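## Task

Turn the three dice so their upward faces total 15, with each die wholly on the mat and resting flat on a face. Then release them and move the robot away. The robot must stay upright and not end tilted, and the result only counts if the dice stay that way without the robot supporting them.

## Robot and tools

ROBOT. A wheeled cart (0.53 m wide, spanning x = -0.35 to 0.07 m) carrying a pan/tilt head_camera and two arms, left_arm and right_arm, each with a wrist camera (left_wrist_camera, right_wrist_camera). Arm pan axes are vertical at x = -0.060, y = +0.155 (left) and -0.155 m (right); each shoulder sits 0.03 m out from its pan axis, 0.89 m high. Link lengths: upper arm 0.116, forearm 0.135, hand 0.162 m. A fixed-jaw tip reaches about 0.44 m from its pan axis and no lower than about 0.55 m above the floor. Loose objects may occasionally get nudged by something external.

FRAMES. Base frame: origin on the floor between the drive wheels, x forward, y left, z up, metres. left_hand and right_hand in results are the fixed-jaw tips in this frame; a held object sits on the swinging-jaw side. Hand axes: z along the fingers, y from swinging jaw toward fixed jaw. Odometry frame = base frame at scene start; base_odometry counts wheel rotation only (slip looks like travel), heading in radians, left positive, -3.142 to 3.142.

execute_actions. Argument actions: a list holding one action or none (empty just reports state and pictures). An action may carry base, joints, or both, started together. base holds exactly one of: translate_m (relative straight drive, metres, forward positive, -1.4 to 1.4) or rotate_rad (relative turn in place, radians, left/counter-clockwise positive, -3.2 to 3.2). No sideways motion. A base command is measured from the base position in the latest reported state. joints is a dictionary of absolute joint targets in radians, keyed by name; omitted joints may keep pushing toward earlier targets. Ranges: head_pan_rad -3.2..3.2 (0 forward, + left); head_tilt_rad -0.76..1.45 (0 level, + down); per arm (prefix left_arm_ or right_arm_): shoulder_pan_rad -1.919..1.919, shoulder_lift_rad -1.745..1.745, elbow_flex_rad -1.69..1.58, wrist_flex_rad -1.658..1.658, wrist_roll_rad -2.743..2.841, gripper_rad 0..1.919. Tolerances counted as done: 0.02 for pan, tilt, shoulder_pan, wrist_roll; 0.1 shoulder_lift; 0.07 elbow; 0.03 wrist_flex and gripper. cameras: list of head_camera, left_wrist_camera, right_wrist_camera or all; omitted/null means all, [] none. Unknown keys, names or out-of-range values reject the whole call with no motion. Once a result reports a stop, later motion, wait and finished_scene calls in the same reply are skipped.

wait: seconds 0 to 10; commands nothing and returns state and images. zoom_image: camera plus region [x0, y0, x1, y1] in pixels of that camera's latest full image, origin top-left, at most 504 by 504. finished_scene: scene = current scene's number; irreversible; reports success and gives the next task.

ARM GEOMETRY. Pan: at 0 the left arm points left, the right arm right; positive is clockwise seen from above; forward is +1.571 (left) and -1.571 (right). Bend: with lift, elbow and wrist_flex all 0, the upper arm stands up tilted 0.24 rad outward and forearm and fingers are horizontal; positive bends downward; the sum of the three is the finger angle below horizontal (1.571 = pointing down, only reachable if the forearm is no more than 0.08 rad above horizontal). Roll: -1.522 jaws close across the arm plane, fixed jaw on the left looking outward; 1.619 fixed jaw on the right; 0.049 jaws close within the plane, fixed jaw below (level fingers) or toward the pan axis (fingers down). Tip gap by gripper angle: 0 -> 0.003, 0.3 -> 0.026, 0.6 -> 0.049, 1 -> 0.076, 1.919 -> 0.106 m. The hand body protrudes ~0.08 m above level fingers with fixed jaw left, below with fixed jaw right, so over furniture keep it left.

STOW. Left: pan -1.75, lift 0.05, elbow 1.35, wrist_flex -1.55, roll -1.52; right identical except pan 1.75. Stow in two steps (wrists first, then the other three) away from loose items; doing it in one can snag the hand on the cart. Leaving stow, do not move the wrists first. Stowed, turning needs a 0.44 m clear radius; near a desk, turning or reversing can hook the cart's rear and tip it.

RESULT LINES. base_status/joint_status per motion: done (base: wheels turned the commanded amount); off_target (rests away, may still push: load, obstruction or tripped motor); time_out (target dropped, holds position); not_followed or 'joint command not followed' with a cause (a self-collision check between an arm's links or the two arms refused those targets; gripper still moves; may be retried each action until valid). contact_stop never occurs. on_its_own lists uncommanded changes. joint_positions gives readings. A gripper holding something shows off_target; done means empty or barely squeezing.

SAG AND ERRORS. Loaded or extended joints settle toward gravity; offset the next target against the last sag. Hand positions may be off by a few cm per arm. Camera calibrations (intrinsics, distortion, T_world_to_cam mapping base frame to camera) are supplied but carry small errors that grow for wrist cameras.

OVERLOAD. A motor stuck over ~0.30 rad from its target for ~2 s (your reply time counts) trips to 20% torque silently; an empty arm still moves but a lift may fail and loads may drop. Reset: once the reading stops changing, target 0.2 rad from it on the side away from the offending target (if beyond range, 0.04 past the limit, or the limit for a jaw). To stop a blocked joint pushing, command its current reading.

GRIPPING. Squeeze rises as the target goes below the contact angle, maxing at 0.2 rad below; further adds nothing and risks a trip. Payload per hand ~0.4 kg extended, ~0.7 kg within 0.28 m of the pan axis; both hands close in ~1 kg. Long holds heat shoulder_lift: MOTOR HOT from 55 C; at 70 C an OVER-TEMPERATURE FAULT stops the arm and its joints go limp until cooled, with limit_stop_at_motor_heat in joint_status (resend those targets).

AVOID. Dropping, slipping or slamming dice, hard pushes, pulling on things in front (tips the robot), arms or hands striking or pressing each other, and ending with the robot touching the dice.

Each tool is called after "Request:" by a JSON object that holds its "fn" and its "kwargs".

## Session

Request:
{"fn": "execute_actions", "kwargs": {"actions": []}}

Scene clock: 0.00 s.
base_odometry: x=+0.000 y=+0.000 heading=+0.000 (m, m, rad; odometry frame)
base_status: not commanded
joint_positions: head_pan_rad=-0.028 head_tilt_rad=-0.013 left_arm_shoulder_pan_rad=-1.763 left_arm_shoulder_lift_rad=+0.108 left_arm_elbow_flex_rad=+1.387 left_arm_wrist_flex_rad=-1.562 left_arm_wrist_roll_rad=-1.489 left_arm_gripper_rad=+1.920 right_arm_shoulder_pan_rad=+1.741 right_arm_shoulder_lift_rad=+0.048 right_arm_elbow_flex_rad=+1.373 right_arm_wrist_flex_rad=-1.572 right_arm_wrist_roll_rad=-1.543 right_arm_gripper_rad=+1.920
joint_status: not commanded
left_hand: x=-0.2999 y=+0.1004 z=+0.8790 quat_wxyz=(-0.058, -0.679, -0.077, +0.728) (m; base frame)
right_hand: x=-0.3055 y=-0.1207 z=+0.8966 quat_wxyz=(-0.056, +0.649, -0.062, -0.756) (m; base frame)
pictures: head_camera, left_wrist_camera, right_wrist_camera
Images, in order (width x height): head_camera 644x476, left_wrist_camera 644x476, right_wrist_camera 644x476.

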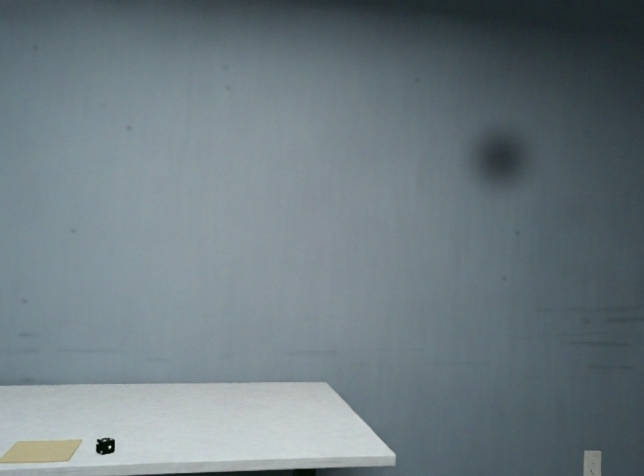

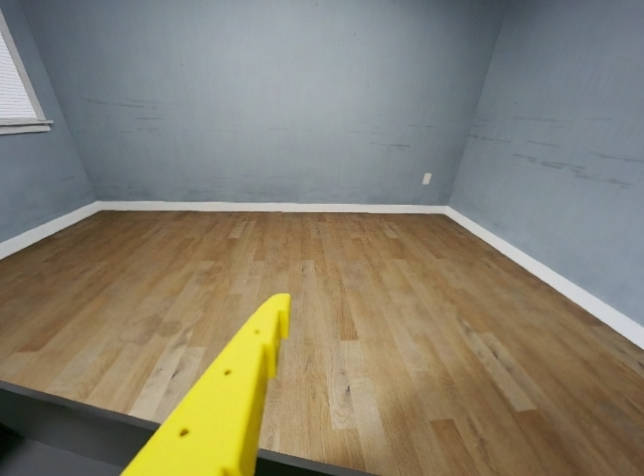

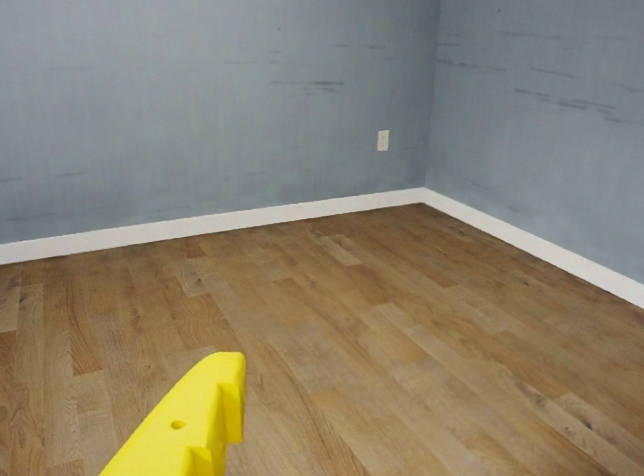

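Request:
{"fn": "execute_actions", "kwargs": {"actions": [{"joints":{"head_pan_rad":0.35,"head_tilt_rad":0.35}}], "cameras": ["head_camera"]}}

Scene clock: 3.37 s.
base_odometry: x=+0.000 y=+0.000 heading=+0.000 (m, m, rad; odometry frame)
base_status: not commanded
joint_positions: head_pan_rad=+0.340 head_tilt_rad=+0.343 left_arm_shoulder_pan_rad=-1.763 left_arm_shoulder_lift_rad=+0.108 left_arm_elbow_flex_rad=+1.387 left_arm_wrist_flex_rad=-1.562 left_arm_wrist_roll_rad=-1.489 left_arm_gripper_rad=+1.920 right_arm_shoulder_pan_rad=+1.741 right_arm_shoulder_lift_rad=+0.048 right_arm_elbow_flex_rad=+1.373 right_arm_wrist_flex_rad=-1.572 right_arm_wrist_roll_rad=-1.543 right_arm_gripper_rad=+1.920
joint_status: all done
left_hand: x=-0.2999 y=+0.1004 z=+0.8790 quat_wxyz=(-0.058, -0.679, -0.077, +0.728) (m; base frame)
right_hand: x=-0.3055 y=-0.1207 z=+0.8966 quat_wxyz=(-0.056, +0.649, -0.062, -0.756) (m; base frame)
pictures: head_camera
camera_calibration (this result's frames):
head_camera: T_world_to_cam=[[0.389417, -0.920939, 0.0150186, -0.00250136], [-0.292597, -0.139152, -0.946057, 1.11665], [0.873351, 0.364016, -0.323652, 0.404501], [0, 0, 0, 1]] pos_world=[-0.0255703, 0.00583494, 1.18736]
Images, in order (width x height): head_camera 644x476.

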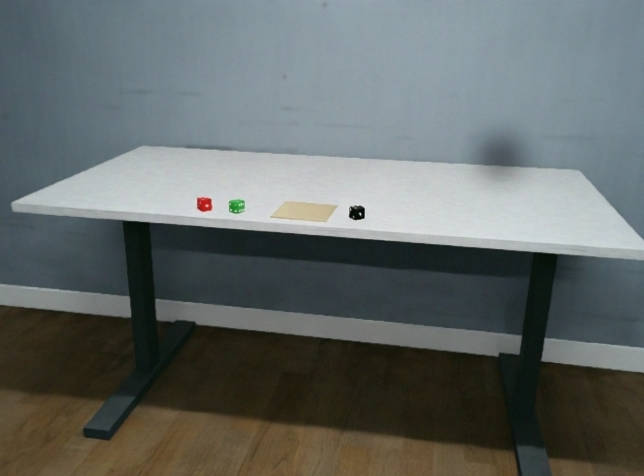

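Request:
{"fn": "execute_actions", "kwargs": {"actions": [{"base":{"rotate_rad":0.60}}], "cameras": []}}

Request:
{"fn": "execute_actions", "kwargs": {"actions": [{"base":{"translate_m":0.865}}], "cameras": []}}

Request:
{"fn": "execute_actions", "kwargs": {"actions": [{"base":{"rotate_rad":-0.39},"joints":{"head_pan_rad":0,"head_tilt_rad":0.7}}], "cameras": ["head_camera"]}}

Scene clock: 16.67 s.
base_odometry: x=-0.001 y=+0.000 heading=+0.599 (m, m, rad; odometry frame)
base_status: done
joint_positions: head_pan_rad=+0.340 head_tilt_rad=+0.343 left_arm_shoulder_pan_rad=-1.763 left_arm_shoulder_lift_rad=+0.108 left_arm_elbow_flex_rad=+1.387 left_arm_wrist_flex_rad=-1.562 left_arm_wrist_roll_rad=-1.489 left_arm_gripper_rad=+1.920 right_arm_shoulder_pan_rad=+1.741 right_arm_shoulder_lift_rad=+0.048 right_arm_elbow_flex_rad=+1.373 right_arm_wrist_flex_rad=-1.572 right_arm_wrist_roll_rad=-1.543 right_arm_gripper_rad=+1.920
joint_status: not commanded
left_hand: x=-0.2999 y=+0.1004 z=+0.8790 quat_wxyz=(-0.058, -0.679, -0.077, +0.728) (m; base frame)
right_hand: x=-0.3055 y=-0.1207 z=+0.8966 quat_wxyz=(-0.056, +0.649, -0.062, -0.756) (m; base frame)
pictures: none
No camera images: the call's "cameras" was empty. Leave "cameras" out to get every camera's image.

Scene clock: 21.90 s.
base_odometry: x=+0.713 y=+0.489 heading=+0.599 (m, m, rad; odometry frame)
base_status: done
joint_positions: head_pan_rad=+0.340 head_tilt_rad=+0.343 left_arm_shoulder_pan_rad=-1.763 left_arm_shoulder_lift_rad=+0.108 left_arm_elbow_flex_rad=+1.387 left_arm_wrist_flex_rad=-1.562 left_arm_wrist_roll_rad=-1.489 left_arm_gripper_rad=+1.920 right_arm_shoulder_pan_rad=+1.741 right_arm_shoulder_lift_rad=+0.048 right_arm_elbow_flex_rad=+1.373 right_arm_wrist_flex_rad=-1.572 right_arm_wrist_roll_rad=-1.543 right_arm_gripper_rad=+1.920
joint_status: not commanded
left_hand: x=-0.2999 y=+0.1004 z=+0.8790 quat_wxyz=(-0.058, -0.679, -0.077, +0.728) (m; base frame)
right_hand: x=-0.3055 y=-0.1207 z=+0.8966 quat_wxyz=(-0.056, +0.649, -0.062, -0.756) (m; base frame)
pictures: none
No camera images: the call's "cameras" was empty. Leave "cameras" out to get every camera's image.

Scene clock: 23.13 s.
base_odometry: x=+0.712 y=+0.489 heading=+0.210 (m, m, rad; odometry frame)
base_status: done
joint_positions: head_pan_rad=+0.010 head_tilt_rad=+0.694 left_arm_shoulder_pan_rad=-1.763 left_arm_shoulder_lift_rad=+0.108 left_arm_elbow_flex_rad=+1.387 left_arm_wrist_flex_rad=-1.562 left_arm_wrist_roll_rad=-1.489 left_arm_gripper_rad=+1.920 right_arm_shoulder_pan_rad=+1.741 right_arm_shoulder_lift_rad=+0.048 right_arm_elbow_flex_rad=+1.373 right_arm_wrist_flex_rad=-1.572 right_arm_wrist_roll_rad=-1.543 right_arm_gripper_rad=+1.920
joint_status: all done
left_hand: x=-0.2999 y=+0.1004 z=+0.8790 quat_wxyz=(-0.058, -0.679, -0.077, +0.728) (m; base frame)
right_hand: x=-0.3055 y=-0.1207 z=+0.8966 quat_wxyz=(-0.056, +0.649, -0.062, -0.756) (m; base frame)
pictures: head_camera
camera_calibration (this result's frames):
head_camera: T_world_to_cam=[[0.071437, -0.997424, -0.0065443, 0.00737242], [-0.627724, -0.0398578, -0.777415, 0.906787], [0.775151, 0.0596442, -0.628954, 0.751288], [0, 0, 0, 1]] pos_world=[-0.0136766, -0.00131405, 1.17752]
Images, in order (width x height): head_camera 644x476.

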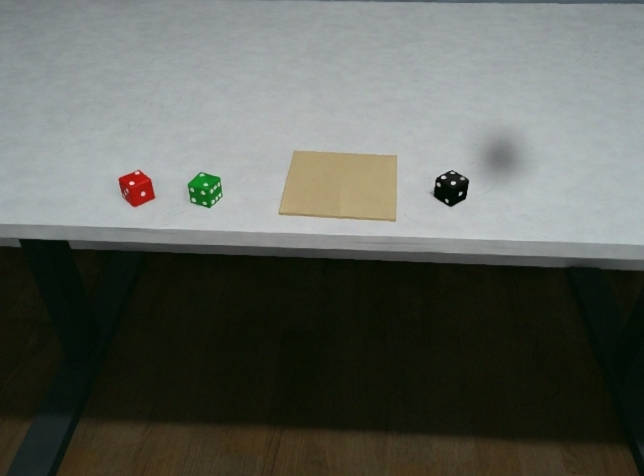

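Request:
{"fn": "zoom_image", "kwargs": {"camera": "head_camera", "region": [100,150,260,230]}}

Request:
{"fn": "zoom_image", "kwargs": {"camera": "head_camera", "region": [400,150,520,230]}}

Region (100, 150, 260, 230) of head_camera's 644x476 image, scaled by 3.150.

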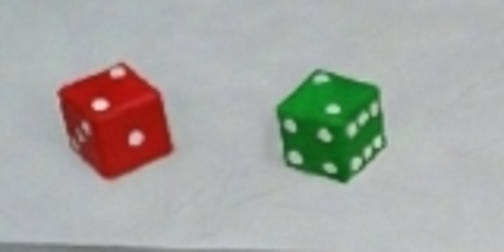

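Region (400, 150, 520, 230) of head_camera's 644x476 image, scaled by 4.200.

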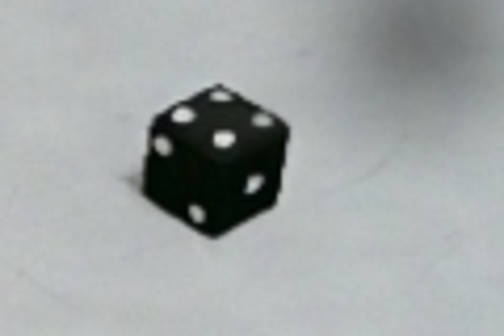

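Request:
{"fn": "execute_actions", "kwargs": {"actions": [{"joints":{"left_arm_shoulder_pan_rad":1.09,"left_arm_shoulder_lift_rad":0.3,"left_arm_elbow_flex_rad":-0.4,"right_arm_shoulder_pan_rad":-1.3,"right_arm_shoulder_lift_rad":0.3,"right_arm_elbow_flex_rad":-0.4}}], "cameras": []}}

Request:
{"fn": "execute_actions", "kwargs": {"actions": [{"base":{"translate_m":0.43},"joints":{"left_arm_wrist_flex_rad":1.5,"left_arm_gripper_rad":1.0,"right_arm_wrist_flex_rad":1.5,"right_arm_gripper_rad":1.0,"head_tilt_rad":1.05}}]}}

Scene clock: 75.30 s.
base_odometry: x=+0.712 y=+0.489 heading=+0.210 (m, m, rad; odometry frame)
base_status: not commanded
joint_positions: head_pan_rad=+0.010 head_tilt_rad=+0.694 left_arm_shoulder_pan_rad=+1.084 left_arm_shoulder_lift_rad=+0.312 left_arm_elbow_flex_rad=-0.369 left_arm_wrist_flex_rad=-1.562 left_arm_wrist_roll_rad=-1.489 left_arm_gripper_rad=+1.920 right_arm_shoulder_pan_rad=-1.294 right_arm_shoulder_lift_rad=+0.310 right_arm_elbow_flex_rad=-0.368 right_arm_wrist_flex_rad=-1.572 right_arm_wrist_roll_rad=-1.543 right_arm_gripper_rad=+1.920
joint_status: all done
left_hand: x=+0.1296 y=+0.2641 z=+1.1659 quat_wxyz=(+0.974, +0.006, -0.023, +0.225) (m; base frame)
right_hand: x=+0.1503 y=-0.2068 z=+1.1659 quat_wxyz=(+0.991, -0.004, -0.029, -0.128) (m; base frame)
pictures: none
No camera images: the call's "cameras" was empty. Leave "cameras" out to get every camera's image.

Scene clock: 78.37 s.
base_odometry: x=+1.133 y=+0.578 heading=+0.208 (m, m, rad; odometry frame)
base_status: done
joint_positions: head_pan_rad=+0.010 head_tilt_rad=+1.045 left_arm_shoulder_pan_rad=+1.084 left_arm_shoulder_lift_rad=+0.316 left_arm_elbow_flex_rad=-0.371 left_arm_wrist_flex_rad=+1.495 left_arm_wrist_roll_rad=-1.489 left_arm_gripper_rad=+1.007 right_arm_shoulder_pan_rad=-1.294 right_arm_shoulder_lift_rad=+0.315 right_arm_elbow_flex_rad=-0.370 right_arm_wrist_flex_rad=+1.493 right_arm_wrist_roll_rad=-1.543 right_arm_gripper_rad=+1.008
joint_status: all done
left_hand: x=+0.1544 y=+0.2772 z=+0.8456 quat_wxyz=(+0.063, -0.257, +0.964, +0.015) (m; base frame)
right_hand: x=+0.1801 y=-0.2153 z=+0.8459 quat_wxyz=(+0.066, +0.148, +0.987, -0.008) (m; base frame)
pictures: head_camera, left_wrist_camera, right_wrist_camera
camera_calibration (this result's frames):
head_camera: T_world_to_cam=[[0.0654429, -0.997483, -0.0272814, 0.0309591], [-0.856605, -0.0421353, -0.51425, 0.593127], [0.511806, 0.0570234, -0.857206, 1.00163], [0, 0, 0, 1]] pos_world=[-0.00659101, -0.00124354, 1.16446]
left_wrist_camera: T_world_to_cam=[[0.522863, -0.851775, 0.03307, 0.120904], [-0.782288, -0.464075, 0.415523, -0.0788897], [-0.338585, -0.243132, -0.908981, 0.95384], [0, 0, 0, 1]] pos_world=[0.198026, 0.298281, 0.895805]
right_wrist_camera: T_world_to_cam=[[-0.272422, -0.961034, 0.0469045, -0.210577], [-0.879992, 0.26857, 0.391771, -0.0924987], [-0.389103, 0.0654516, -0.918866, 0.923998], [0, 0, 0, 1]] pos_world=[0.220766, -0.238007, 0.895146]
Images, in order (width x height): head_camera 644x476, left_wrist_camera 644x476, right_wrist_camera 644x476.

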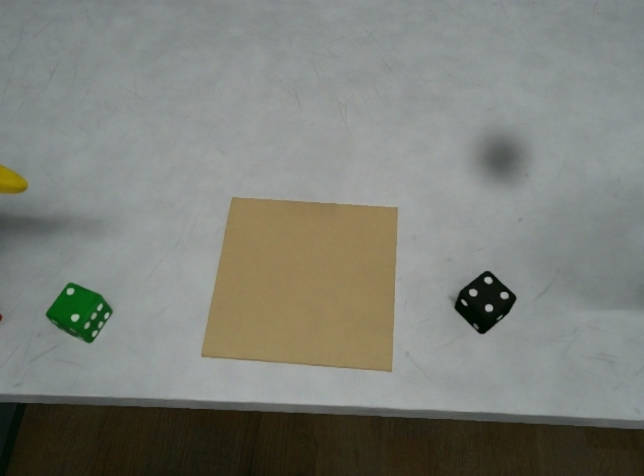

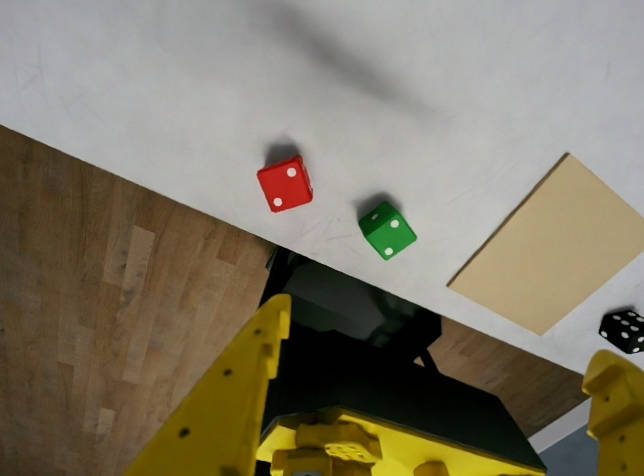

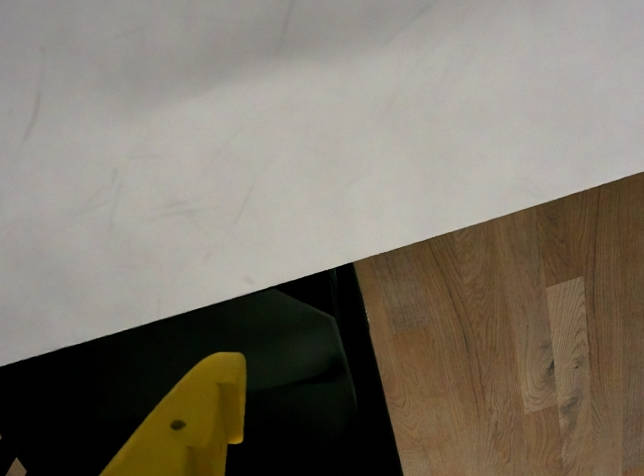

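Request:
{"fn": "execute_actions", "kwargs": {"actions": [{"joints":{"left_arm_shoulder_pan_rad":1.49,"left_arm_shoulder_lift_rad":0.21,"left_arm_elbow_flex_rad":0.0,"left_arm_wrist_flex_rad":1.34,"left_arm_wrist_roll_rad":0.98,"left_arm_gripper_rad":0.7}}], "cameras": ["head_camera","left_wrist_camera"]}}

Scene clock: 107.23 s.
base_odometry: x=+1.133 y=+0.578 heading=+0.208 (m, m, rad; odometry frame)
base_status: not commanded
joint_positions: head_pan_rad=+0.010 head_tilt_rad=+1.045 left_arm_shoulder_pan_rad=+1.483 left_arm_shoulder_lift_rad=+0.259 left_arm_elbow_flex_rad=+0.002 left_arm_wrist_flex_rad=+1.345 left_arm_wrist_roll_rad=+0.972 left_arm_gripper_rad=+0.707 right_arm_shoulder_pan_rad=-1.294 right_arm_shoulder_lift_rad=+0.315 right_arm_elbow_flex_rad=-0.370 right_arm_wrist_flex_rad=+1.493 right_arm_wrist_roll_rad=-1.543 right_arm_gripper_rad=+1.008
joint_status: all done
left_hand: x=+0.1474 y=+0.1667 z=+0.8055 quat_wxyz=(-0.006, -0.961, +0.276, +0.017) (m; base frame)
right_hand: x=+0.1801 y=-0.2153 z=+0.8459 quat_wxyz=(+0.066, +0.148, +0.987, -0.008) (m; base frame)
pictures: head_camera, left_wrist_camera
camera_calibration (this result's frames):
head_camera: T_world_to_cam=[[0.0654427, -0.997483, -0.0272814, 0.0309591], [-0.856605, -0.0421351, -0.51425, 0.593127], [0.511806, 0.0570233, -0.857206, 1.00163], [0, 0, 0, 1]] pos_world=[-0.00659101, -0.00124355, 1.16446]
left_wrist_camera: T_world_to_cam=[[0.502128, 0.864785, 0.00385784, -0.2278], [0.745665, -0.435213, 0.504553, -0.420812], [0.438009, -0.250473, -0.863372, 0.738158], [0, 0, 0, 1]] pos_world=[0.10485, 0.198744, 0.850506]
Images, in order (width x height): head_camera 644x476, left_wrist_camera 644x476.

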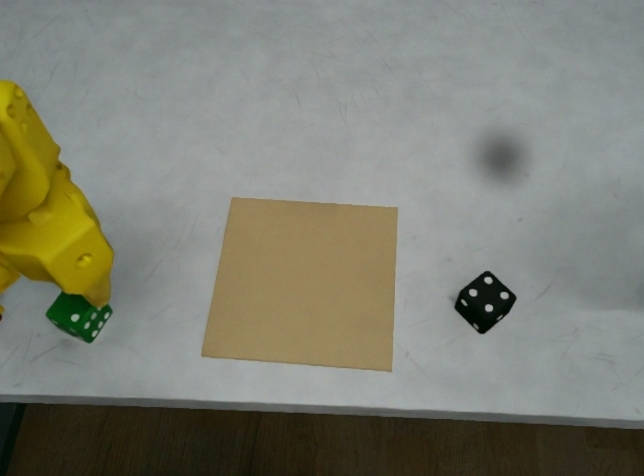

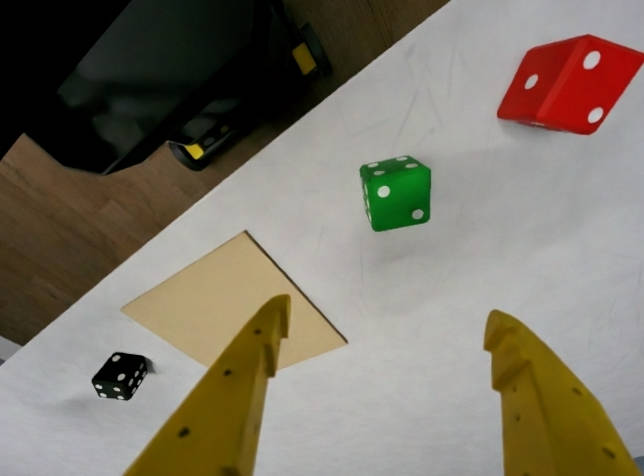

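Request:
{"fn": "execute_actions", "kwargs": {"actions": [{"joints":{"left_arm_shoulder_pan_rad":1.42,"left_arm_shoulder_lift_rad":0.29,"left_arm_elbow_flex_rad":0.12,"left_arm_wrist_flex_rad":1.13,"left_arm_wrist_roll_rad":0.92,"left_arm_gripper_rad":0.85}}], "cameras": ["head_camera","left_wrist_camera"]}}

Scene clock: 130.30 s.
base_odometry: x=+1.133 y=+0.578 heading=+0.208 (m, m, rad; odometry frame)
base_status: not commanded
joint_positions: head_pan_rad=+0.010 head_tilt_rad=+1.045 left_arm_shoulder_pan_rad=+1.428 left_arm_shoulder_lift_rad=+0.299 left_arm_elbow_flex_rad=+0.122 left_arm_wrist_flex_rad=+1.136 left_arm_wrist_roll_rad=+0.927 left_arm_gripper_rad=+0.843 right_arm_shoulder_pan_rad=-1.294 right_arm_shoulder_lift_rad=+0.315 right_arm_elbow_flex_rad=-0.370 right_arm_wrist_flex_rad=+1.493 right_arm_wrist_roll_rad=-1.543 right_arm_gripper_rad=+1.008
joint_status: all done
left_hand: x=+0.1516 y=+0.1790 z=+0.7823 quat_wxyz=(+0.003, -0.963, +0.271, -0.006) (m; base frame)
right_hand: x=+0.1801 y=-0.2153 z=+0.8459 quat_wxyz=(+0.066, +0.148, +0.987, -0.008) (m; base frame)
pictures: head_camera, left_wrist_camera
camera_calibration (this result's frames):
head_camera: T_world_to_cam=[[0.0654431, -0.997483, -0.0272814, 0.0309591], [-0.856605, -0.0421355, -0.51425, 0.593127], [0.511806, 0.0570235, -0.857206, 1.00163], [0, 0, 0, 1]] pos_world=[-0.00659102, -0.00124354, 1.16446]
left_wrist_camera: T_world_to_cam=[[0.491933, 0.870023, 0.0325974, -0.262371], [0.724854, -0.430016, 0.538213, -0.430934], [0.482275, -0.241136, -0.842178, 0.694484], [0, 0, 0, 1]] pos_world=[0.106501, 0.210425, 0.825366]
Images, in order (width x height): head_camera 644x476, left_wrist_camera 644x476.

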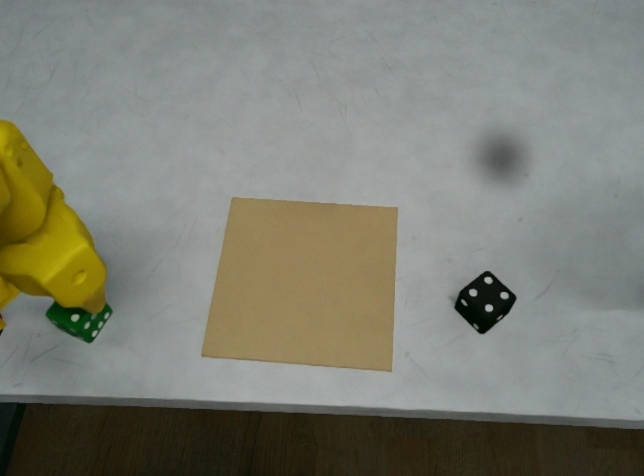

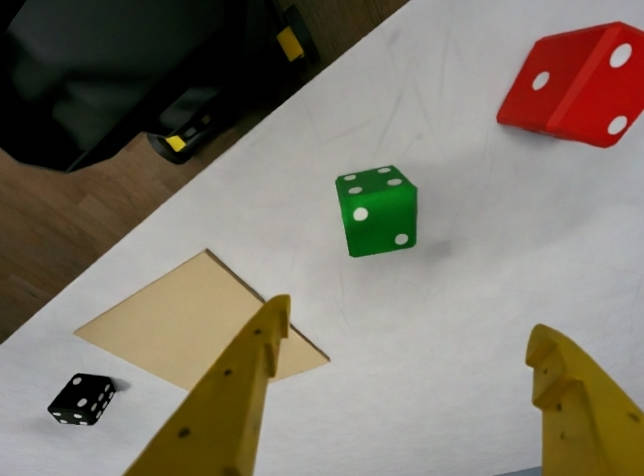

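Request:
{"fn": "execute_actions", "kwargs": {"actions": [{"joints":{"left_arm_shoulder_pan_rad":1.39,"left_arm_shoulder_lift_rad":0.335,"left_arm_elbow_flex_rad":0.275,"left_arm_wrist_flex_rad":0.94,"left_arm_wrist_roll_rad":0.9}}], "cameras": ["head_camera","left_wrist_camera"]}}

Scene clock: 140.43 s.
base_odometry: x=+1.133 y=+0.578 heading=+0.208 (m, m, rad; odometry frame)
base_status: not commanded
joint_positions: head_pan_rad=+0.010 head_tilt_rad=+1.045 left_arm_shoulder_pan_rad=+1.397 left_arm_shoulder_lift_rad=+0.345 left_arm_elbow_flex_rad=+0.275 left_arm_wrist_flex_rad=+0.946 left_arm_wrist_roll_rad=+0.907 left_arm_gripper_rad=+0.843 right_arm_shoulder_pan_rad=-1.294 right_arm_shoulder_lift_rad=+0.315 right_arm_elbow_flex_rad=-0.370 right_arm_wrist_flex_rad=+1.493 right_arm_wrist_roll_rad=-1.543 right_arm_gripper_rad=+1.008
joint_status: all done
left_hand: x=+0.1413 y=+0.1840 z=+0.7557 quat_wxyz=(+0.001, -0.964, +0.266, -0.002) (m; base frame)
right_hand: x=+0.1801 y=-0.2153 z=+0.8459 quat_wxyz=(+0.066, +0.148, +0.987, -0.008) (m; base frame)
pictures: head_camera, left_wrist_camera
camera_calibration (this result's frames):
head_camera: T_world_to_cam=[[0.0654432, -0.997483, -0.0272814, 0.0309591], [-0.856605, -0.0421355, -0.51425, 0.593127], [0.511806, 0.0570235, -0.857206, 1.00163], [0, 0, 0, 1]] pos_world=[-0.00659101, -0.00124353, 1.16446]
left_wrist_camera: T_world_to_cam=[[0.482833, 0.875295, 0.0270329, -0.256208], [0.734304, -0.421493, 0.532111, -0.405324], [0.477148, -0.23707, -0.846243, 0.681236], [0, 0, 0, 1]] pos_world=[0.0962867, 0.214917, 0.799095]
Images, in order (width x height): head_camera 644x476, left_wrist_camera 644x476.

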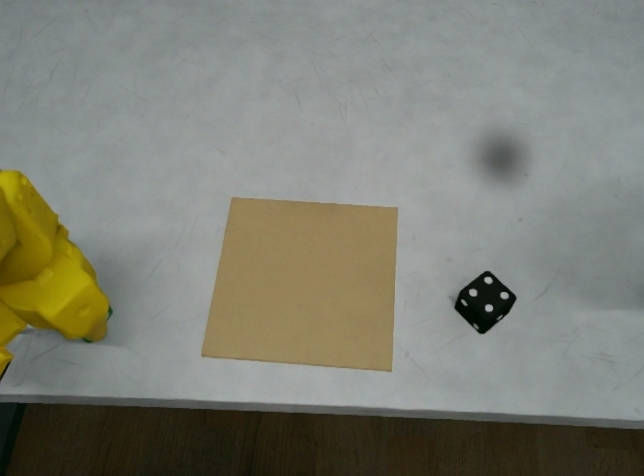

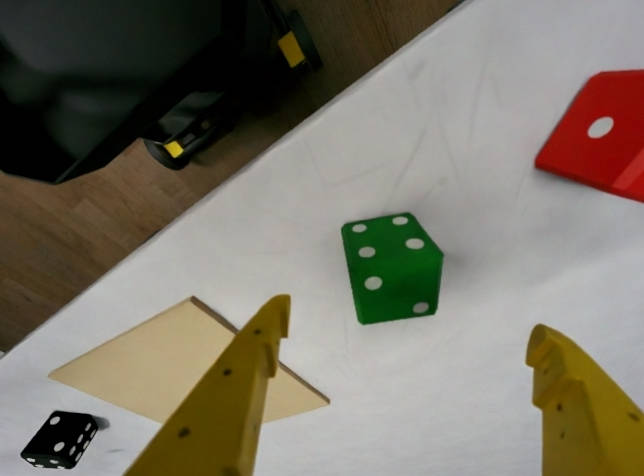

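Request:
{"fn": "execute_actions", "kwargs": {"actions": [{"joints":{"left_arm_shoulder_lift_rad":0.385,"left_arm_elbow_flex_rad":0.33,"left_arm_wrist_flex_rad":0.85}}], "cameras": ["left_wrist_camera"]}}

Scene clock: 144.27 s.
base_odometry: x=+1.133 y=+0.578 heading=+0.208 (m, m, rad; odometry frame)
base_status: not commanded
joint_positions: head_pan_rad=+0.010 head_tilt_rad=+1.045 left_arm_shoulder_pan_rad=+1.397 left_arm_shoulder_lift_rad=+0.394 left_arm_elbow_flex_rad=+0.331 left_arm_wrist_flex_rad=+0.856 left_arm_wrist_roll_rad=+0.907 left_arm_gripper_rad=+0.843 right_arm_shoulder_pan_rad=-1.294 right_arm_shoulder_lift_rad=+0.315 right_arm_elbow_flex_rad=-0.370 right_arm_wrist_flex_rad=+1.493 right_arm_wrist_roll_rad=-1.543 right_arm_gripper_rad=+1.008
joint_status: all done
left_hand: x=+0.1355 y=+0.1829 z=+0.7411 quat_wxyz=(-0.002, -0.964, +0.266, +0.004) (m; base frame)
right_hand: x=+0.1801 y=-0.2153 z=+0.8459 quat_wxyz=(+0.066, +0.148, +0.987, -0.008) (m; base frame)
pictures: left_wrist_camera
camera_calibration (this result's frames):
left_wrist_camera: T_world_to_cam=[[0.483142, 0.875349, 0.0183737, -0.245748], [0.741478, -0.420233, 0.523083, -0.38826], [0.465601, -0.2391, -0.852084, 0.677726], [0, 0, 0, 1]] pos_world=[0.0910677, 0.214, 0.785087]
Images, in order (width x height): left_wrist_camera 644x476.

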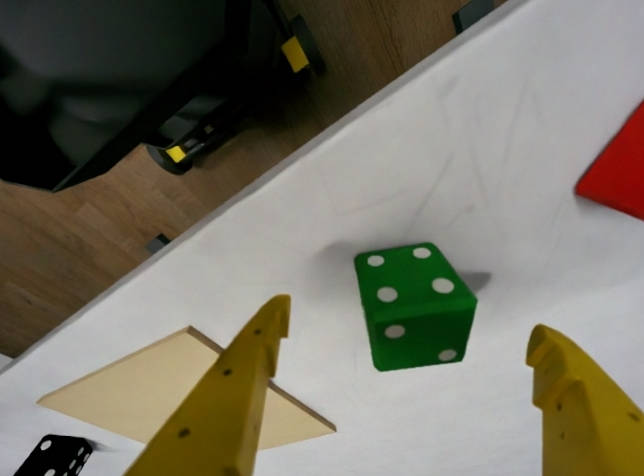

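Request:
{"fn": "execute_actions", "kwargs": {"actions": [{"joints":{"left_arm_shoulder_lift_rad":0.45,"left_arm_elbow_flex_rad":0.37,"left_arm_wrist_flex_rad":0.745}}], "cameras": ["left_wrist_camera"]}}

Scene clock: 148.83 s.
base_odometry: x=+1.133 y=+0.578 heading=+0.208 (m, m, rad; odometry frame)
base_status: not commanded
joint_positions: head_pan_rad=+0.010 head_tilt_rad=+1.045 left_arm_shoulder_pan_rad=+1.397 left_arm_shoulder_lift_rad=+0.459 left_arm_elbow_flex_rad=+0.370 left_arm_wrist_flex_rad=+0.750 left_arm_wrist_roll_rad=+0.907 left_arm_gripper_rad=+0.843 right_arm_shoulder_pan_rad=-1.294 right_arm_shoulder_lift_rad=+0.315 right_arm_elbow_flex_rad=-0.370 right_arm_wrist_flex_rad=+1.493 right_arm_wrist_roll_rad=-1.543 right_arm_gripper_rad=+1.008
joint_status: all done
left_hand: x=+0.1321 y=+0.1824 z=+0.7261 quat_wxyz=(-0.002, -0.964, +0.266, +0.004) (m; base frame)
right_hand: x=+0.1801 y=-0.2153 z=+0.8459 quat_wxyz=(+0.066, +0.148, +0.987, -0.008) (m; base frame)
pictures: left_wrist_camera
camera_calibration (this result's frames):
left_wrist_camera: T_world_to_cam=[[0.483114, 0.875344, 0.0193361, -0.244049], [0.740687, -0.420372, 0.524091, -0.378765], [0.466888, -0.238873, -0.851443, 0.665625], [0, 0, 0, 1]] pos_world=[0.0876775, 0.213404, 0.769968]
Images, in order (width x height): left_wrist_camera 644x476.

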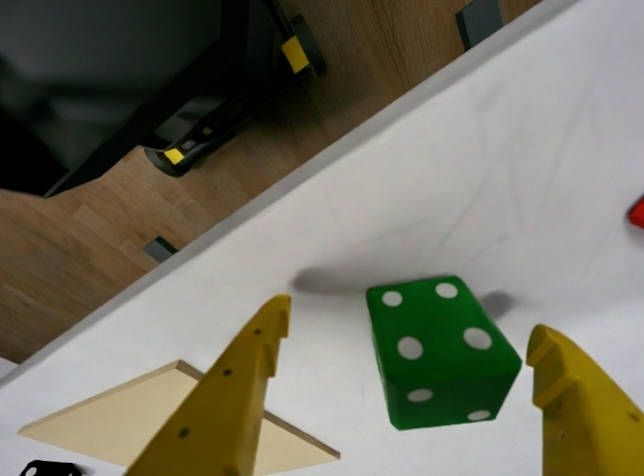

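Shadows near tips; close.

Request:
{"fn": "execute_actions", "kwargs": {"actions": [{"joints":{"left_arm_gripper_rad":0.2}}], "cameras": ["left_wrist_camera"]}}

Scene clock: 154.00 s.
base_odometry: x=+1.133 y=+0.578 heading=+0.208 (m, m, rad; odometry frame)
base_status: not commanded
joint_positions: head_pan_rad=+0.010 head_tilt_rad=+1.045 left_arm_shoulder_pan_rad=+1.397 left_arm_shoulder_lift_rad=+0.459 left_arm_elbow_flex_rad=+0.370 left_arm_wrist_flex_rad=+0.750 left_arm_wrist_roll_rad=+0.907 left_arm_gripper_rad=+0.208 right_arm_shoulder_pan_rad=-1.294 right_arm_shoulder_lift_rad=+0.315 right_arm_elbow_flex_rad=-0.370 right_arm_wrist_flex_rad=+1.493 right_arm_wrist_roll_rad=-1.543 right_arm_gripper_rad=+1.008
joint_status: all done
left_hand: x=+0.1321 y=+0.1824 z=+0.7261 quat_wxyz=(-0.002, -0.964, +0.266, +0.004) (m; base frame)
right_hand: x=+0.1801 y=-0.2153 z=+0.8459 quat_wxyz=(+0.066, +0.148, +0.987, -0.008) (m; base frame)
pictures: left_wrist_camera
camera_calibration (this result's frames):
left_wrist_camera: T_world_to_cam=[[0.483114, 0.875344, 0.0193361, -0.244049], [0.740687, -0.420372, 0.524091, -0.378765], [0.466888, -0.238873, -0.851443, 0.665625], [0, 0, 0, 1]] pos_world=[0.0876775, 0.213404, 0.769968]
Images, in order (width x height): left_wrist_camera 644x476.

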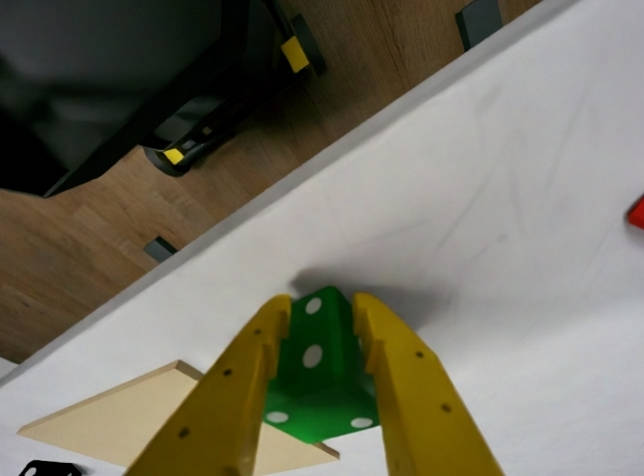

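Request:
{"fn": "execute_actions", "kwargs": {"actions": [{"joints":{"left_arm_shoulder_lift_rad":0.3,"left_arm_elbow_flex_rad":0.2,"left_arm_wrist_flex_rad":1.05}}], "cameras": ["left_wrist_camera","head_camera"]}}

Scene clock: 159.03 s.
base_odometry: x=+1.133 y=+0.578 heading=+0.208 (m, m, rad; odometry frame)
base_status: not commanded
joint_positions: head_pan_rad=+0.010 head_tilt_rad=+1.045 left_arm_shoulder_pan_rad=+1.397 left_arm_shoulder_lift_rad=+0.347 left_arm_elbow_flex_rad=+0.229 left_arm_wrist_flex_rad=+1.044 left_arm_wrist_roll_rad=+0.907 left_arm_gripper_rad=+0.207 right_arm_shoulder_pan_rad=-1.294 right_arm_shoulder_lift_rad=+0.315 right_arm_elbow_flex_rad=-0.370 right_arm_wrist_flex_rad=+1.493 right_arm_wrist_roll_rad=-1.543 right_arm_gripper_rad=+1.008
joint_status: all done
left_hand: x=+0.1361 y=+0.1831 z=+0.7611 quat_wxyz=(-0.011, -0.964, +0.266, +0.022) (m; base frame)
right_hand: x=+0.1801 y=-0.2153 z=+0.8459 quat_wxyz=(+0.066, +0.148, +0.987, -0.008) (m; base frame)
pictures: head_camera, left_wrist_camera
camera_calibration (this result's frames):
head_camera: T_world_to_cam=[[0.0654432, -0.997483, -0.0272814, 0.0309591], [-0.856605, -0.0421355, -0.51425, 0.593127], [0.511806, 0.0570235, -0.857206, 1.00163], [0, 0, 0, 1]] pos_world=[-0.00659102, -0.00124353, 1.16446]
left_wrist_camera: T_world_to_cam=[[0.483372, 0.87539, -0.00665538, -0.227499], [0.761505, -0.416713, 0.496448, -0.382231], [0.431812, -0.245037, -0.868041, 0.712333], [0, 0, 0, 1]] pos_world=[0.0934438, 0.214418, 0.806578]
Images, in order (width x height): head_camera 644x476, left_wrist_camera 644x476.

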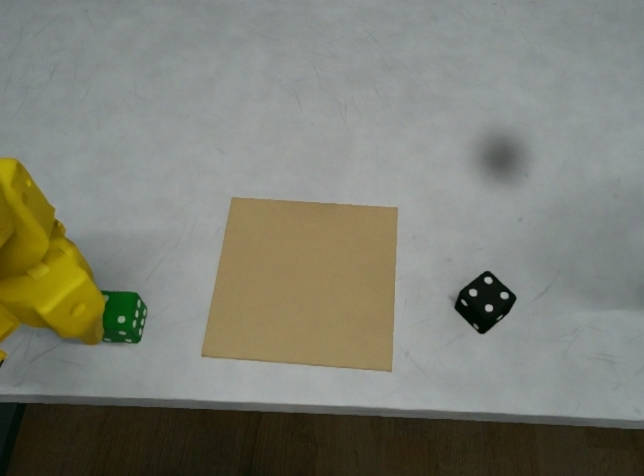

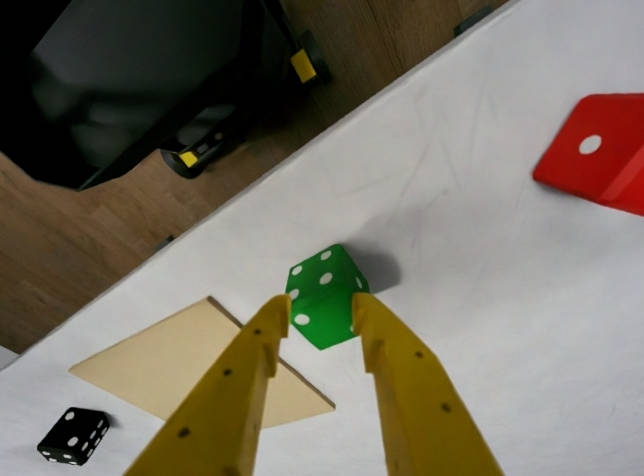

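Request:
{"fn": "execute_actions", "kwargs": {"actions": [{"joints":{"left_arm_shoulder_lift_rad":0.25,"left_arm_elbow_flex_rad":0.1,"left_arm_wrist_flex_rad":1.22}}], "cameras": []}}

Request:
{"fn": "execute_actions", "kwargs": {"actions": [{"joints":{"left_arm_shoulder_pan_rad":1.64,"left_arm_shoulder_lift_rad":0.37,"left_arm_elbow_flex_rad":0.0,"left_arm_wrist_flex_rad":1.19,"left_arm_wrist_roll_rad":1.68,"left_arm_gripper_rad":0.8}}], "cameras": ["left_wrist_camera","head_camera"]}}

Scene clock: 177.07 s.
base_odometry: x=+1.133 y=+0.578 heading=+0.208 (m, m, rad; odometry frame)
base_status: not commanded
joint_positions: head_pan_rad=+0.010 head_tilt_rad=+1.045 left_arm_shoulder_pan_rad=+1.397 left_arm_shoulder_lift_rad=+0.296 left_arm_elbow_flex_rad=+0.130 left_arm_wrist_flex_rad=+1.213 left_arm_wrist_roll_rad=+0.907 left_arm_gripper_rad=+0.207 right_arm_shoulder_pan_rad=-1.294 right_arm_shoulder_lift_rad=+0.315 right_arm_elbow_flex_rad=-0.370 right_arm_wrist_flex_rad=+1.493 right_arm_wrist_roll_rad=-1.543 right_arm_gripper_rad=+1.008
joint_status: all done
left_hand: x=+0.1372 y=+0.1833 z=+0.7827 quat_wxyz=(-0.015, -0.963, +0.266, +0.031) (m; base frame)
right_hand: x=+0.1801 y=-0.2153 z=+0.8459 quat_wxyz=(+0.066, +0.148, +0.987, -0.008) (m; base frame)
pictures: none
No camera images: the call's "cameras" was empty. Leave "cameras" out to get every camera's image.

Scene clock: 178.43 s.
base_odometry: x=+1.133 y=+0.578 heading=+0.208 (m, m, rad; odometry frame)
base_status: not commanded
joint_positions: head_pan_rad=+0.010 head_tilt_rad=+1.045 left_arm_shoulder_pan_rad=+1.633 left_arm_shoulder_lift_rad=+0.381 left_arm_elbow_flex_rad=+0.031 left_arm_wrist_flex_rad=+1.195 left_arm_wrist_roll_rad=+1.673 left_arm_gripper_rad=+0.793 right_arm_shoulder_pan_rad=-1.294 right_arm_shoulder_lift_rad=+0.315 right_arm_elbow_flex_rad=-0.370 right_arm_wrist_flex_rad=+1.493 right_arm_wrist_roll_rad=-1.543 right_arm_gripper_rad=+1.008
joint_status: all done
left_hand: x=+0.1579 y=+0.1333 z=+0.7784 quat_wxyz=(+0.001, -1.000, +0.005, +0.018) (m; base frame)
right_hand: x=+0.1801 y=-0.2153 z=+0.8459 quat_wxyz=(+0.066, +0.148, +0.987, -0.008) (m; base frame)
pictures: head_camera, left_wrist_camera
camera_calibration (this result's frames):
head_camera: T_world_to_cam=[[0.065443, -0.997483, -0.0272814, 0.0309591], [-0.856605, -0.0421354, -0.51425, 0.593127], [0.511806, 0.0570234, -0.857206, 1.00163], [0, 0, 0, 1]] pos_world=[-0.00659101, -0.00124354, 1.16446]
left_wrist_camera: T_world_to_cam=[[-0.0241075, 0.999326, 0.0276868, -0.157536], [0.866691, 0.00708845, 0.498796, -0.503044], [0.498263, 0.0360206, -0.866277, 0.656407], [0, 0, 0, 1]] pos_world=[0.105122, 0.137352, 0.823908]
Images, in order (width x height): head_camera 644x476, left_wrist_camera 644x476.

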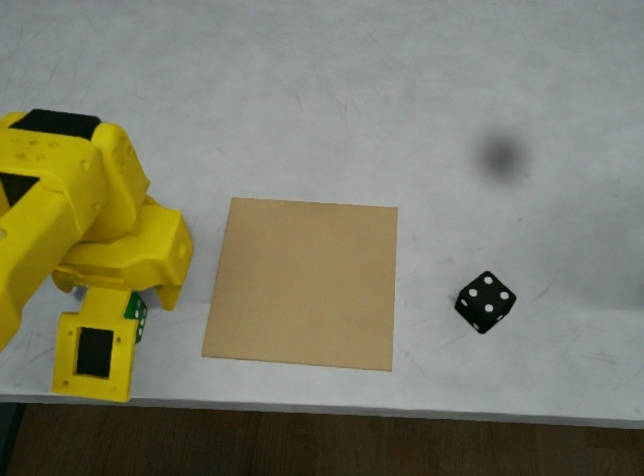

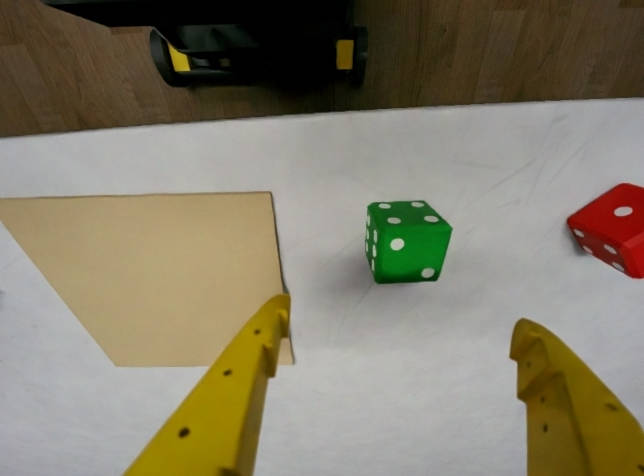

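Request:
{"fn": "execute_actions", "kwargs": {"actions": [{"joints":{"left_arm_shoulder_pan_rad":1.62,"left_arm_shoulder_lift_rad":0.5,"left_arm_elbow_flex_rad":-0.03,"left_arm_wrist_flex_rad":1.09}}], "cameras": ["left_wrist_camera"]}}

Request:
{"fn": "execute_actions", "kwargs": {"actions": [{"joints":{"left_arm_shoulder_lift_rad":0.655,"left_arm_elbow_flex_rad":-0.03,"left_arm_wrist_flex_rad":0.925}}], "cameras": ["left_wrist_camera"]}}

Scene clock: 187.33 s.
base_odometry: x=+1.133 y=+0.578 heading=+0.208 (m, m, rad; odometry frame)
base_status: not commanded
joint_positions: head_pan_rad=+0.010 head_tilt_rad=+1.045 left_arm_shoulder_pan_rad=+1.627 left_arm_shoulder_lift_rad=+0.513 left_arm_elbow_flex_rad=-0.001 left_arm_wrist_flex_rad=+1.095 left_arm_wrist_roll_rad=+1.673 left_arm_gripper_rad=+0.793 right_arm_shoulder_pan_rad=-1.294 right_arm_shoulder_lift_rad=+0.315 right_arm_elbow_flex_rad=-0.370 right_arm_wrist_flex_rad=+1.493 right_arm_wrist_roll_rad=-1.543 right_arm_gripper_rad=+1.008
joint_status: all done
left_hand: x=+0.1642 y=+0.1343 z=+0.7564 quat_wxyz=(+0.001, -1.000, +0.001, +0.018) (m; base frame)
right_hand: x=+0.1801 y=-0.2153 z=+0.8459 quat_wxyz=(+0.066, +0.148, +0.987, -0.008) (m; base frame)
pictures: left_wrist_camera
camera_calibration (this result's frames):
left_wrist_camera: T_world_to_cam=[[-0.0302388, 0.999159, 0.0276868, -0.156729], [0.866631, 0.0124062, 0.498796, -0.49831], [0.498033, 0.0390772, -0.866277, 0.633756], [0, 0, 0, 1]] pos_world=[0.11148, 0.138014, 0.801903]
Images, in order (width x height): left_wrist_camera 644x476.

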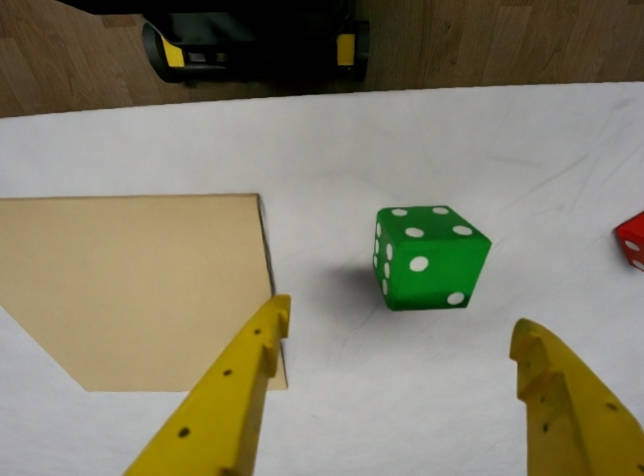

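Scene clock: 188.17 s.
base_odometry: x=+1.133 y=+0.578 heading=+0.208 (m, m, rad; odometry frame)
base_status: not commanded
joint_positions: head_pan_rad=+0.010 head_tilt_rad=+1.045 left_arm_shoulder_pan_rad=+1.627 left_arm_shoulder_lift_rad=+0.667 left_arm_elbow_flex_rad=-0.002 left_arm_wrist_flex_rad=+0.931 left_arm_wrist_roll_rad=+1.674 left_arm_gripper_rad=+0.793 right_arm_shoulder_pan_rad=-1.294 right_arm_shoulder_lift_rad=+0.315 right_arm_elbow_flex_rad=-0.370 right_arm_wrist_flex_rad=+1.493 right_arm_wrist_roll_rad=-1.543 right_arm_gripper_rad=+1.008
joint_status: all done
left_hand: x=+0.1672 y=+0.1342 z=+0.7254 quat_wxyz=(+0.001, -1.000, +0.001, +0.013) (m; base frame)
right_hand: x=+0.1801 y=-0.2153 z=+0.8459 quat_wxyz=(+0.066, +0.148, +0.987, -0.008) (m; base frame)
pictures: left_wrist_camera
camera_calibration (this result's frames):
left_wrist_camera: T_world_to_cam=[[-0.0320629, 0.999127, 0.0267975, -0.15466], [0.861212, 0.0140106, 0.508053, -0.491468], [0.507233, 0.039368, -0.860909, 0.599967], [0, 0, 0, 1]] pos_world=[0.113976, 0.137791, 0.770353]
Images, in order (width x height): left_wrist_camera 644x476.

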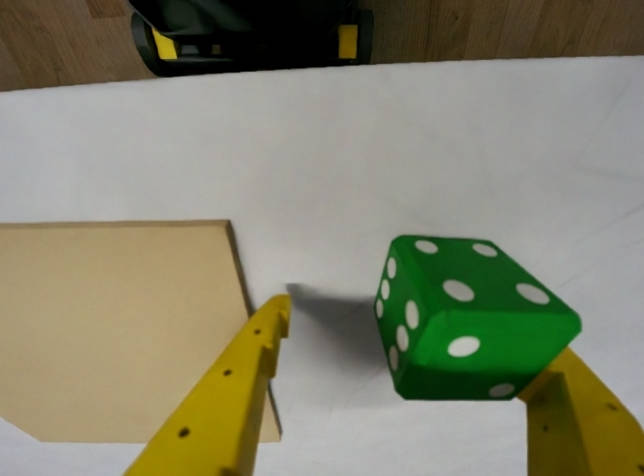

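Request:
{"fn": "execute_actions", "kwargs": {"actions": [{"joints":{"left_arm_gripper_rad":0.2}}], "cameras": ["left_wrist_camera"]}}

Scene clock: 194.80 s.
base_odometry: x=+1.133 y=+0.578 heading=+0.208 (m, m, rad; odometry frame)
base_status: not commanded
joint_positions: head_pan_rad=+0.010 head_tilt_rad=+1.045 left_arm_shoulder_pan_rad=+1.625 left_arm_shoulder_lift_rad=+0.667 left_arm_elbow_flex_rad=-0.002 left_arm_wrist_flex_rad=+0.931 left_arm_wrist_roll_rad=+1.674 left_arm_gripper_rad=+0.365 right_arm_shoulder_pan_rad=-1.294 right_arm_shoulder_lift_rad=+0.315 right_arm_elbow_flex_rad=-0.370 right_arm_wrist_flex_rad=+1.493 right_arm_wrist_roll_rad=-1.543 right_arm_gripper_rad=+1.008
joint_status: left_arm_gripper_rad off_target (ended at +0.365, target +0.200)
left_hand: x=+0.1673 y=+0.1345 z=+0.7254 quat_wxyz=(+0.001, -1.000, +0.000, +0.013) (m; base frame)
right_hand: x=+0.1801 y=-0.2153 z=+0.8459 quat_wxyz=(+0.066, +0.148, +0.987, -0.008) (m; base frame)
pictures: left_wrist_camera
camera_calibration (this result's frames):
left_wrist_camera: T_world_to_cam=[[-0.0335955, 0.999076, 0.0267975, -0.154744], [0.86119, 0.0153317, 0.508053, -0.491674], [0.507173, 0.040146, -0.860909, 0.599842], [0, 0, 0, 1]] pos_world=[0.114002, 0.138058, 0.770353]
Images, in order (width x height): left_wrist_camera 644x476.

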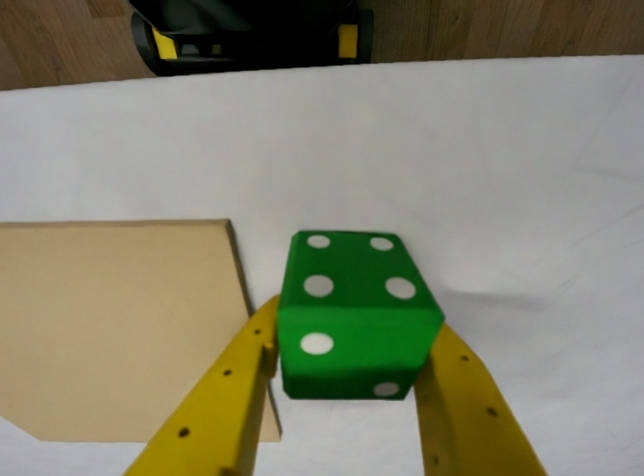

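Request:
{"fn": "execute_actions", "kwargs": {"actions": [{"joints":{"left_arm_shoulder_lift_rad":0.3,"left_arm_elbow_flex_rad":-0.1,"left_arm_wrist_flex_rad":1.3}}], "cameras": []}}

Request:
{"fn": "execute_actions", "kwargs": {"actions": [{"joints":{"left_arm_wrist_roll_rad":-1.522,"left_arm_wrist_flex_rad":-0.3,"left_arm_shoulder_pan_rad":1.79}}], "cameras": []}}

Request:
{"fn": "execute_actions", "kwargs": {"actions": [{"joints":{"left_arm_shoulder_lift_rad":0.9,"left_arm_elbow_flex_rad":0.3,"left_arm_wrist_flex_rad":-0.95}}], "cameras": ["left_wrist_camera","head_camera"]}}

Scene clock: 205.30 s.
base_odometry: x=+1.133 y=+0.578 heading=+0.208 (m, m, rad; odometry frame)
base_status: not commanded
joint_positions: head_pan_rad=+0.010 head_tilt_rad=+1.045 left_arm_shoulder_pan_rad=+1.625 left_arm_shoulder_lift_rad=+0.353 left_arm_elbow_flex_rad=-0.068 left_arm_wrist_flex_rad=+1.293 left_arm_wrist_roll_rad=+1.674 left_arm_gripper_rad=+0.365 right_arm_shoulder_pan_rad=-1.294 right_arm_shoulder_lift_rad=+0.315 right_arm_elbow_flex_rad=-0.370 right_arm_wrist_flex_rad=+1.493 right_arm_wrist_roll_rad=-1.543 right_arm_gripper_rad=+1.008
joint_status: all done
left_hand: x=+0.1653 y=+0.1346 z=+0.7965 quat_wxyz=(+0.000, -1.000, +0.000, +0.003) (m; base frame)
right_hand: x=+0.1801 y=-0.2153 z=+0.8459 quat_wxyz=(+0.066, +0.148, +0.987, -0.008) (m; base frame)
pictures: none
No camera images: the call's "cameras" was empty. Leave "cameras" out to get every camera's image.

Scene clock: 208.53 s.
base_odometry: x=+1.133 y=+0.578 heading=+0.208 (m, m, rad; odometry frame)
base_status: not commanded
joint_positions: head_pan_rad=+0.010 head_tilt_rad=+1.045 left_arm_shoulder_pan_rad=+1.783 left_arm_shoulder_lift_rad=+0.353 left_arm_elbow_flex_rad=-0.068 left_arm_wrist_flex_rad=-0.284 left_arm_wrist_roll_rad=-1.516 left_arm_gripper_rad=+0.365 right_arm_shoulder_pan_rad=-1.294 right_arm_shoulder_lift_rad=+0.315 right_arm_elbow_flex_rad=-0.370 right_arm_wrist_flex_rad=+1.493 right_arm_wrist_roll_rad=-1.543 right_arm_gripper_rad=+1.008
joint_status: all done
left_hand: x=+0.3200 y=+0.0809 z=+0.9567 quat_wxyz=(+0.703, +0.073, +0.704, -0.077) (m; base frame)
right_hand: x=+0.1801 y=-0.2153 z=+0.8459 quat_wxyz=(+0.066, +0.148, +0.987, -0.008) (m; base frame)
pictures: none
No camera images: the call's "cameras" was empty. Leave "cameras" out to get every camera's image.

Scene clock: 209.77 s.
base_odometry: x=+1.133 y=+0.578 heading=+0.208 (m, m, rad; odometry frame)
base_status: not commanded
joint_positions: head_pan_rad=+0.010 head_tilt_rad=+1.045 left_arm_shoulder_pan_rad=+1.783 left_arm_shoulder_lift_rad=+0.919 left_arm_elbow_flex_rad=+0.301 left_arm_wrist_flex_rad=-0.933 left_arm_wrist_roll_rad=-1.516 left_arm_gripper_rad=+0.365 right_arm_shoulder_pan_rad=-1.294 right_arm_shoulder_lift_rad=+0.315 right_arm_elbow_flex_rad=-0.370 right_arm_wrist_flex_rad=+1.493 right_arm_wrist_roll_rad=-1.543 right_arm_gripper_rad=+1.008
joint_status: all done
left_hand: x=+0.2759 y=+0.0904 z=+0.7693 quat_wxyz=(+0.595, +0.083, +0.797, -0.065) (m; base frame)
right_hand: x=+0.1801 y=-0.2153 z=+0.8459 quat_wxyz=(+0.066, +0.148, +0.987, -0.008) (m; base frame)
pictures: head_camera, left_wrist_camera
camera_calibration (this result's frames):
head_camera: T_world_to_cam=[[0.065443, -0.997483, -0.0272814, 0.0309591], [-0.856605, -0.0421354, -0.51425, 0.593127], [0.511806, 0.0570234, -0.857206, 1.00163], [0, 0, 0, 1]] pos_world=[-0.00659101, -0.00124354, 1.16446]
left_wrist_camera: T_world_to_cam=[[-0.222788, -0.973824, 0.0450919, 0.108263], [-0.735821, 0.137637, -0.663042, 0.723619], [0.639479, -0.180897, -0.747223, 0.480346], [0, 0, 0, 1]] pos_world=[0.249402, 0.0927252, 0.833833]
Images, in order (width x height): head_camera 644x476, left_wrist_camera 644x476.

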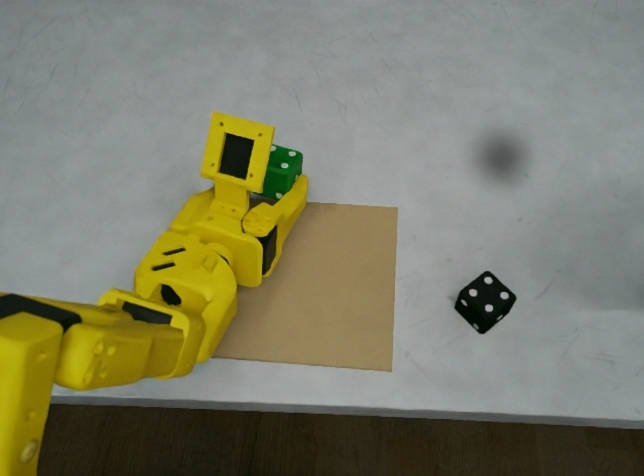

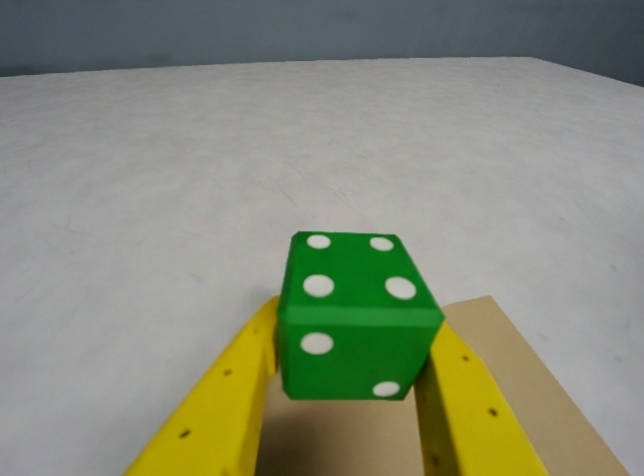

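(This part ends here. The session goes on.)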